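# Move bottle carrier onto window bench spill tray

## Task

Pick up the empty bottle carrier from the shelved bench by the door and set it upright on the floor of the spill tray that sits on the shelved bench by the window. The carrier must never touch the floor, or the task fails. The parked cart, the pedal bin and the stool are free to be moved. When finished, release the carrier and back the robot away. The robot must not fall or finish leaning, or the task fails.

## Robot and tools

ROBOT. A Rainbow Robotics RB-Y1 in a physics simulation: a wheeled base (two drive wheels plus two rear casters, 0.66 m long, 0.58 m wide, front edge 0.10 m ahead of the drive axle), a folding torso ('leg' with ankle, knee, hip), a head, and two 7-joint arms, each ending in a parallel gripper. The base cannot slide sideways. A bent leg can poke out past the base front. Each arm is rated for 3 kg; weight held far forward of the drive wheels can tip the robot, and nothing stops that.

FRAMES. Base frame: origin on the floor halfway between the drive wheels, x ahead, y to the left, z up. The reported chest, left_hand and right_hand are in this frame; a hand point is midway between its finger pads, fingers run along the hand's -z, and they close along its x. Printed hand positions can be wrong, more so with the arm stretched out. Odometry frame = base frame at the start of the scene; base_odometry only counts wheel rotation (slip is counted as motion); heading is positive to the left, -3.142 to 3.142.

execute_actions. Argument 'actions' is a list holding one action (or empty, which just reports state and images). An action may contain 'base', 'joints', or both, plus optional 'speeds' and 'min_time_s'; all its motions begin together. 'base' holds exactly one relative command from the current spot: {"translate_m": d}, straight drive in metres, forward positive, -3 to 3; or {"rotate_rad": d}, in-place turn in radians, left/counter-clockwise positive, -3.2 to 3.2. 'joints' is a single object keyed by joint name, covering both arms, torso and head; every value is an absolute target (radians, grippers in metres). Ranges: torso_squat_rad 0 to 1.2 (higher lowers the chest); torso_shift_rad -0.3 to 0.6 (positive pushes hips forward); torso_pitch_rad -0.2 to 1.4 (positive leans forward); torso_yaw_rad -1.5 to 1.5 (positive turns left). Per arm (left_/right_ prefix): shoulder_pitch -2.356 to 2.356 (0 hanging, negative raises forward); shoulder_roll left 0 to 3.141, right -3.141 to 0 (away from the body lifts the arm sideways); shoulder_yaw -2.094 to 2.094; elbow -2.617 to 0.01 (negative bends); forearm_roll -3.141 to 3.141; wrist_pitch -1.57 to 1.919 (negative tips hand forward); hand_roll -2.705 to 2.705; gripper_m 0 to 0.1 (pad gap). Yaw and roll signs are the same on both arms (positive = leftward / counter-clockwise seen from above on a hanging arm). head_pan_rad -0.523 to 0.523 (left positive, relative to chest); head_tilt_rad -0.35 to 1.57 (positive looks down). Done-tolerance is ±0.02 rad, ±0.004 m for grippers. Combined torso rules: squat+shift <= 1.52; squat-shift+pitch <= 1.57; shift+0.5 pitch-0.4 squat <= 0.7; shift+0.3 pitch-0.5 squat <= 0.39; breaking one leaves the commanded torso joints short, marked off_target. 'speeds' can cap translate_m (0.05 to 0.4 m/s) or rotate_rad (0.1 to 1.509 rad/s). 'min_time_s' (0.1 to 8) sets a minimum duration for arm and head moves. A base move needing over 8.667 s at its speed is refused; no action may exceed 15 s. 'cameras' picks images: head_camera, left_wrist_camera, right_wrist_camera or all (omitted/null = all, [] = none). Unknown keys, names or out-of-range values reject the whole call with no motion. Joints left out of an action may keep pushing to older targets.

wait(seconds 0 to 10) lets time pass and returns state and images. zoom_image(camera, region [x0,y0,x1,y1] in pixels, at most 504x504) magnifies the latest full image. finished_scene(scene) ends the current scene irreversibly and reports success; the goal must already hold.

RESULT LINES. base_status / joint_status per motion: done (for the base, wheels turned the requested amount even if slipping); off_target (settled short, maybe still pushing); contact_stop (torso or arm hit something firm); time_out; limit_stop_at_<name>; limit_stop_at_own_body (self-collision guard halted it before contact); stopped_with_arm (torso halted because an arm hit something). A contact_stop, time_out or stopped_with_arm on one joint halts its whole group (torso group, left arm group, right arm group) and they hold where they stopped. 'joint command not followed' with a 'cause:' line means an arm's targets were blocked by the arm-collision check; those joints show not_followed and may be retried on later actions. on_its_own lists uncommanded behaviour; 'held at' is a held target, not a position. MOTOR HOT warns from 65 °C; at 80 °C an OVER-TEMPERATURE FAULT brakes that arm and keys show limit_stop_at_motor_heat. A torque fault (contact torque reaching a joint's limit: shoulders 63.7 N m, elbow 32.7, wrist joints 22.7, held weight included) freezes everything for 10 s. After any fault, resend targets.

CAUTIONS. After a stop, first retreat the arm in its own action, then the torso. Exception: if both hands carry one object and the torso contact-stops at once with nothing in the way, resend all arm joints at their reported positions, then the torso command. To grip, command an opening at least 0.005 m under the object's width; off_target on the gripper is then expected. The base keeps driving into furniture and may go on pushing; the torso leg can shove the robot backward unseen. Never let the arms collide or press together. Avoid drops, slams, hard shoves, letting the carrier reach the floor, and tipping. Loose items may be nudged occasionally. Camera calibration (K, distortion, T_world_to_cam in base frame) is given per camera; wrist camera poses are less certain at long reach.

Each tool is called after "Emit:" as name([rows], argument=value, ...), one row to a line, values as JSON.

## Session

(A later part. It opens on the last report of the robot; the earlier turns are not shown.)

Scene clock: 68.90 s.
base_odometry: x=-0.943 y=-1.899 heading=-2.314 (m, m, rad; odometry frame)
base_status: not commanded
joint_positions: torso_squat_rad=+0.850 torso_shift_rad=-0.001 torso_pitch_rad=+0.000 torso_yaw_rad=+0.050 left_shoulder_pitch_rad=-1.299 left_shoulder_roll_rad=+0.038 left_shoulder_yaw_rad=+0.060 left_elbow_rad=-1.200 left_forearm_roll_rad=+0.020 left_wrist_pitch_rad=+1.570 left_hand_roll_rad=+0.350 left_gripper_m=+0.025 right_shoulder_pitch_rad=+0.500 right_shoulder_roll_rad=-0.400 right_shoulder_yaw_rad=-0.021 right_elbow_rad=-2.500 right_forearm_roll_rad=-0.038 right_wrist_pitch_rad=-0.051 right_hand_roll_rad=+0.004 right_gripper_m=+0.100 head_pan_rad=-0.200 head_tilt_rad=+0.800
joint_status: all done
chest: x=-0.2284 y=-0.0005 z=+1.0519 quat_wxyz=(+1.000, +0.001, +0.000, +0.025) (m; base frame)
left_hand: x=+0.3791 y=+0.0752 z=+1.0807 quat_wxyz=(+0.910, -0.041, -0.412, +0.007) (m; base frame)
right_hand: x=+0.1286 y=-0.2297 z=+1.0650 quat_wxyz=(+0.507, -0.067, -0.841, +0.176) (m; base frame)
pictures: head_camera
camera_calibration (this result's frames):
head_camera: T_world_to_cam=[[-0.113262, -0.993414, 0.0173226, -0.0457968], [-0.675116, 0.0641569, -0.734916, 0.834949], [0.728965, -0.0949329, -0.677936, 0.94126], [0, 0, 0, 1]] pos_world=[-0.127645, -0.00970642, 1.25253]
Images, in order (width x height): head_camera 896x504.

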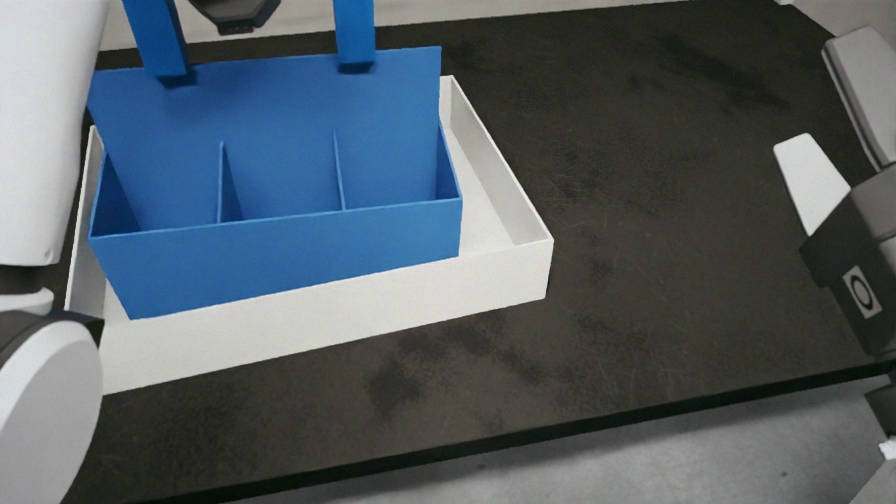

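Emit:
execute_actions([
  {"joints":{"torso_squat_rad":0.88}},
], cameras=[])

Emit:
execute_actions([
  {"joints":{"left_gripper_m":0.1}},
], cameras=[])

Emit:
execute_actions([
  {"joints":{"left_elbow_rad":-1.6,"left_wrist_pitch_rad":1.9},"min_time_s":1.5},
], cameras=[])

Emit:
execute_actions([
  {"base":{"translate_m":-0.5},"joints":{"torso_squat_rad":0.5,"head_tilt_rad":0.55,"left_shoulder_roll_rad":0.6}},
], cameras=["head_camera"])

Scene clock: 69.77 s.
base_odometry: x=-0.943 y=-1.899 heading=-2.314 (m, m, rad; odometry frame)
base_status: not commanded
joint_positions: torso_squat_rad=+0.880 torso_shift_rad=-0.001 torso_pitch_rad=+0.000 torso_yaw_rad=+0.050 left_shoulder_pitch_rad=-1.300 left_shoulder_roll_rad=+0.038 left_shoulder_yaw_rad=+0.060 left_elbow_rad=-1.200 left_forearm_roll_rad=+0.020 left_wrist_pitch_rad=+1.570 left_hand_roll_rad=+0.350 left_gripper_m=+0.025 right_shoulder_pitch_rad=+0.500 right_shoulder_roll_rad=-0.400 right_shoulder_yaw_rad=-0.021 right_elbow_rad=-2.500 right_forearm_roll_rad=-0.038 right_wrist_pitch_rad=-0.051 right_hand_roll_rad=+0.004 right_gripper_m=+0.100 head_pan_rad=-0.200 head_tilt_rad=+0.800
joint_status: all done
chest: x=-0.2284 y=-0.0005 z=+1.0359 quat_wxyz=(+1.000, +0.001, +0.000, +0.025) (m; base frame)
left_hand: x=+0.3791 y=+0.0751 z=+1.0651 quat_wxyz=(+0.910, -0.041, -0.412, +0.007) (m; base frame)
right_hand: x=+0.1286 y=-0.2297 z=+1.0491 quat_wxyz=(+0.507, -0.067, -0.841, +0.176) (m; base frame)
pictures: none
No camera images: the call's "cameras" was empty. Leave "cameras" out to get every camera's image.

Scene clock: 71.23 s.
base_odometry: x=-0.943 y=-1.899 heading=-2.314 (m, m, rad; odometry frame)
base_status: not commanded
joint_positions: torso_squat_rad=+0.880 torso_shift_rad=-0.001 torso_pitch_rad=+0.000 torso_yaw_rad=+0.050 left_shoulder_pitch_rad=-1.300 left_shoulder_roll_rad=+0.038 left_shoulder_yaw_rad=+0.060 left_elbow_rad=-1.200 left_forearm_roll_rad=+0.020 left_wrist_pitch_rad=+1.570 left_hand_roll_rad=+0.350 left_gripper_m=+0.100 right_shoulder_pitch_rad=+0.500 right_shoulder_roll_rad=-0.400 right_shoulder_yaw_rad=-0.021 right_elbow_rad=-2.500 right_forearm_roll_rad=-0.038 right_wrist_pitch_rad=-0.051 right_hand_roll_rad=+0.004 right_gripper_m=+0.100 head_pan_rad=-0.200 head_tilt_rad=+0.800
joint_status: all done
chest: x=-0.2284 y=-0.0005 z=+1.0359 quat_wxyz=(+1.000, +0.001, +0.000, +0.025) (m; base frame)
left_hand: x=+0.3791 y=+0.0751 z=+1.0651 quat_wxyz=(+0.910, -0.041, -0.412, +0.007) (m; base frame)
right_hand: x=+0.1286 y=-0.2297 z=+1.0491 quat_wxyz=(+0.507, -0.067, -0.841, +0.176) (m; base frame)
pictures: none
No camera images: the call's "cameras" was empty. Leave "cameras" out to get every camera's image.

Scene clock: 73.03 s.
base_odometry: x=-0.943 y=-1.899 heading=-2.314 (m, m, rad; odometry frame)
base_status: not commanded
joint_positions: torso_squat_rad=+0.880 torso_shift_rad=-0.001 torso_pitch_rad=+0.000 torso_yaw_rad=+0.050 left_shoulder_pitch_rad=-1.300 left_shoulder_roll_rad=+0.038 left_shoulder_yaw_rad=+0.060 left_elbow_rad=-1.600 left_forearm_roll_rad=+0.020 left_wrist_pitch_rad=+1.900 left_hand_roll_rad=+0.350 left_gripper_m=+0.100 right_shoulder_pitch_rad=+0.500 right_shoulder_roll_rad=-0.400 right_shoulder_yaw_rad=-0.021 right_elbow_rad=-2.500 right_forearm_roll_rad=-0.038 right_wrist_pitch_rad=-0.051 right_hand_roll_rad=+0.004 right_gripper_m=+0.100 head_pan_rad=-0.200 head_tilt_rad=+0.800
joint_status: all done
chest: x=-0.2284 y=-0.0005 z=+1.0359 quat_wxyz=(+1.000, +0.001, +0.000, +0.025) (m; base frame)
left_hand: x=+0.3065 y=+0.0780 z=+1.1381 quat_wxyz=(+0.896, -0.049, -0.442, +0.000) (m; base frame)
right_hand: x=+0.1286 y=-0.2297 z=+1.0491 quat_wxyz=(+0.507, -0.067, -0.841, +0.176) (m; base frame)
pictures: none
No camera images: the call's "cameras" was empty. Leave "cameras" out to get every camera's image.

Scene clock: 76.07 s.
base_odometry: x=-0.605 y=-1.531 heading=-2.315 (m, m, rad; odometry frame)
base_status: done
joint_positions: torso_squat_rad=+0.500 torso_shift_rad=-0.001 torso_pitch_rad=+0.000 torso_yaw_rad=+0.050 left_shoulder_pitch_rad=-1.300 left_shoulder_roll_rad=+0.600 left_shoulder_yaw_rad=+0.060 left_elbow_rad=-1.600 left_forearm_roll_rad=+0.020 left_wrist_pitch_rad=+1.900 left_hand_roll_rad=+0.350 left_gripper_m=+0.100 right_shoulder_pitch_rad=+0.500 right_shoulder_roll_rad=-0.400 right_shoulder_yaw_rad=-0.021 right_elbow_rad=-2.500 right_forearm_roll_rad=-0.038 right_wrist_pitch_rad=-0.051 right_hand_roll_rad=+0.004 right_gripper_m=+0.100 head_pan_rad=-0.200 head_tilt_rad=+0.550
joint_status: all done
chest: x=-0.2285 y=-0.0005 z=+1.2042 quat_wxyz=(+1.000, +0.001, +0.000, +0.025) (m; base frame)
left_hand: x=+0.2965 y=+0.3488 z=+1.4044 quat_wxyz=(+0.825, +0.134, -0.516, +0.186) (m; base frame)
right_hand: x=+0.1285 y=-0.2296 z=+1.2174 quat_wxyz=(+0.507, -0.067, -0.841, +0.176) (m; base frame)
pictures: head_camera
camera_calibration (this result's frames):
head_camera: T_world_to_cam=[[-0.118911, -0.992568, 0.0258636, -0.0615741], [-0.474514, 0.0339275, -0.879594, 1.19141], [0.872179, -0.116866, -0.475021, 0.789239], [0, 0, 0, 1]] pos_world=[-0.13034, -0.00930288, 1.42445]
Images, in order (width x height): head_camera 896x504.

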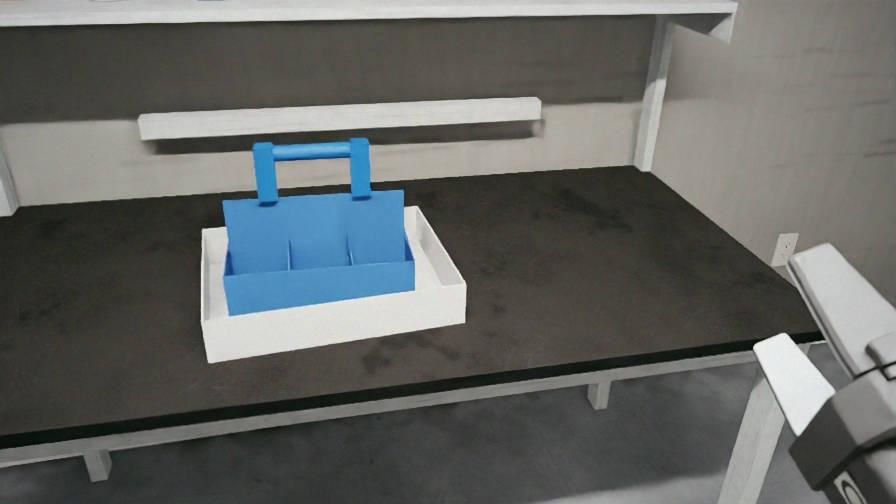

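Emit:
finished_scene(scene=2)

The scene is finished: the task was done.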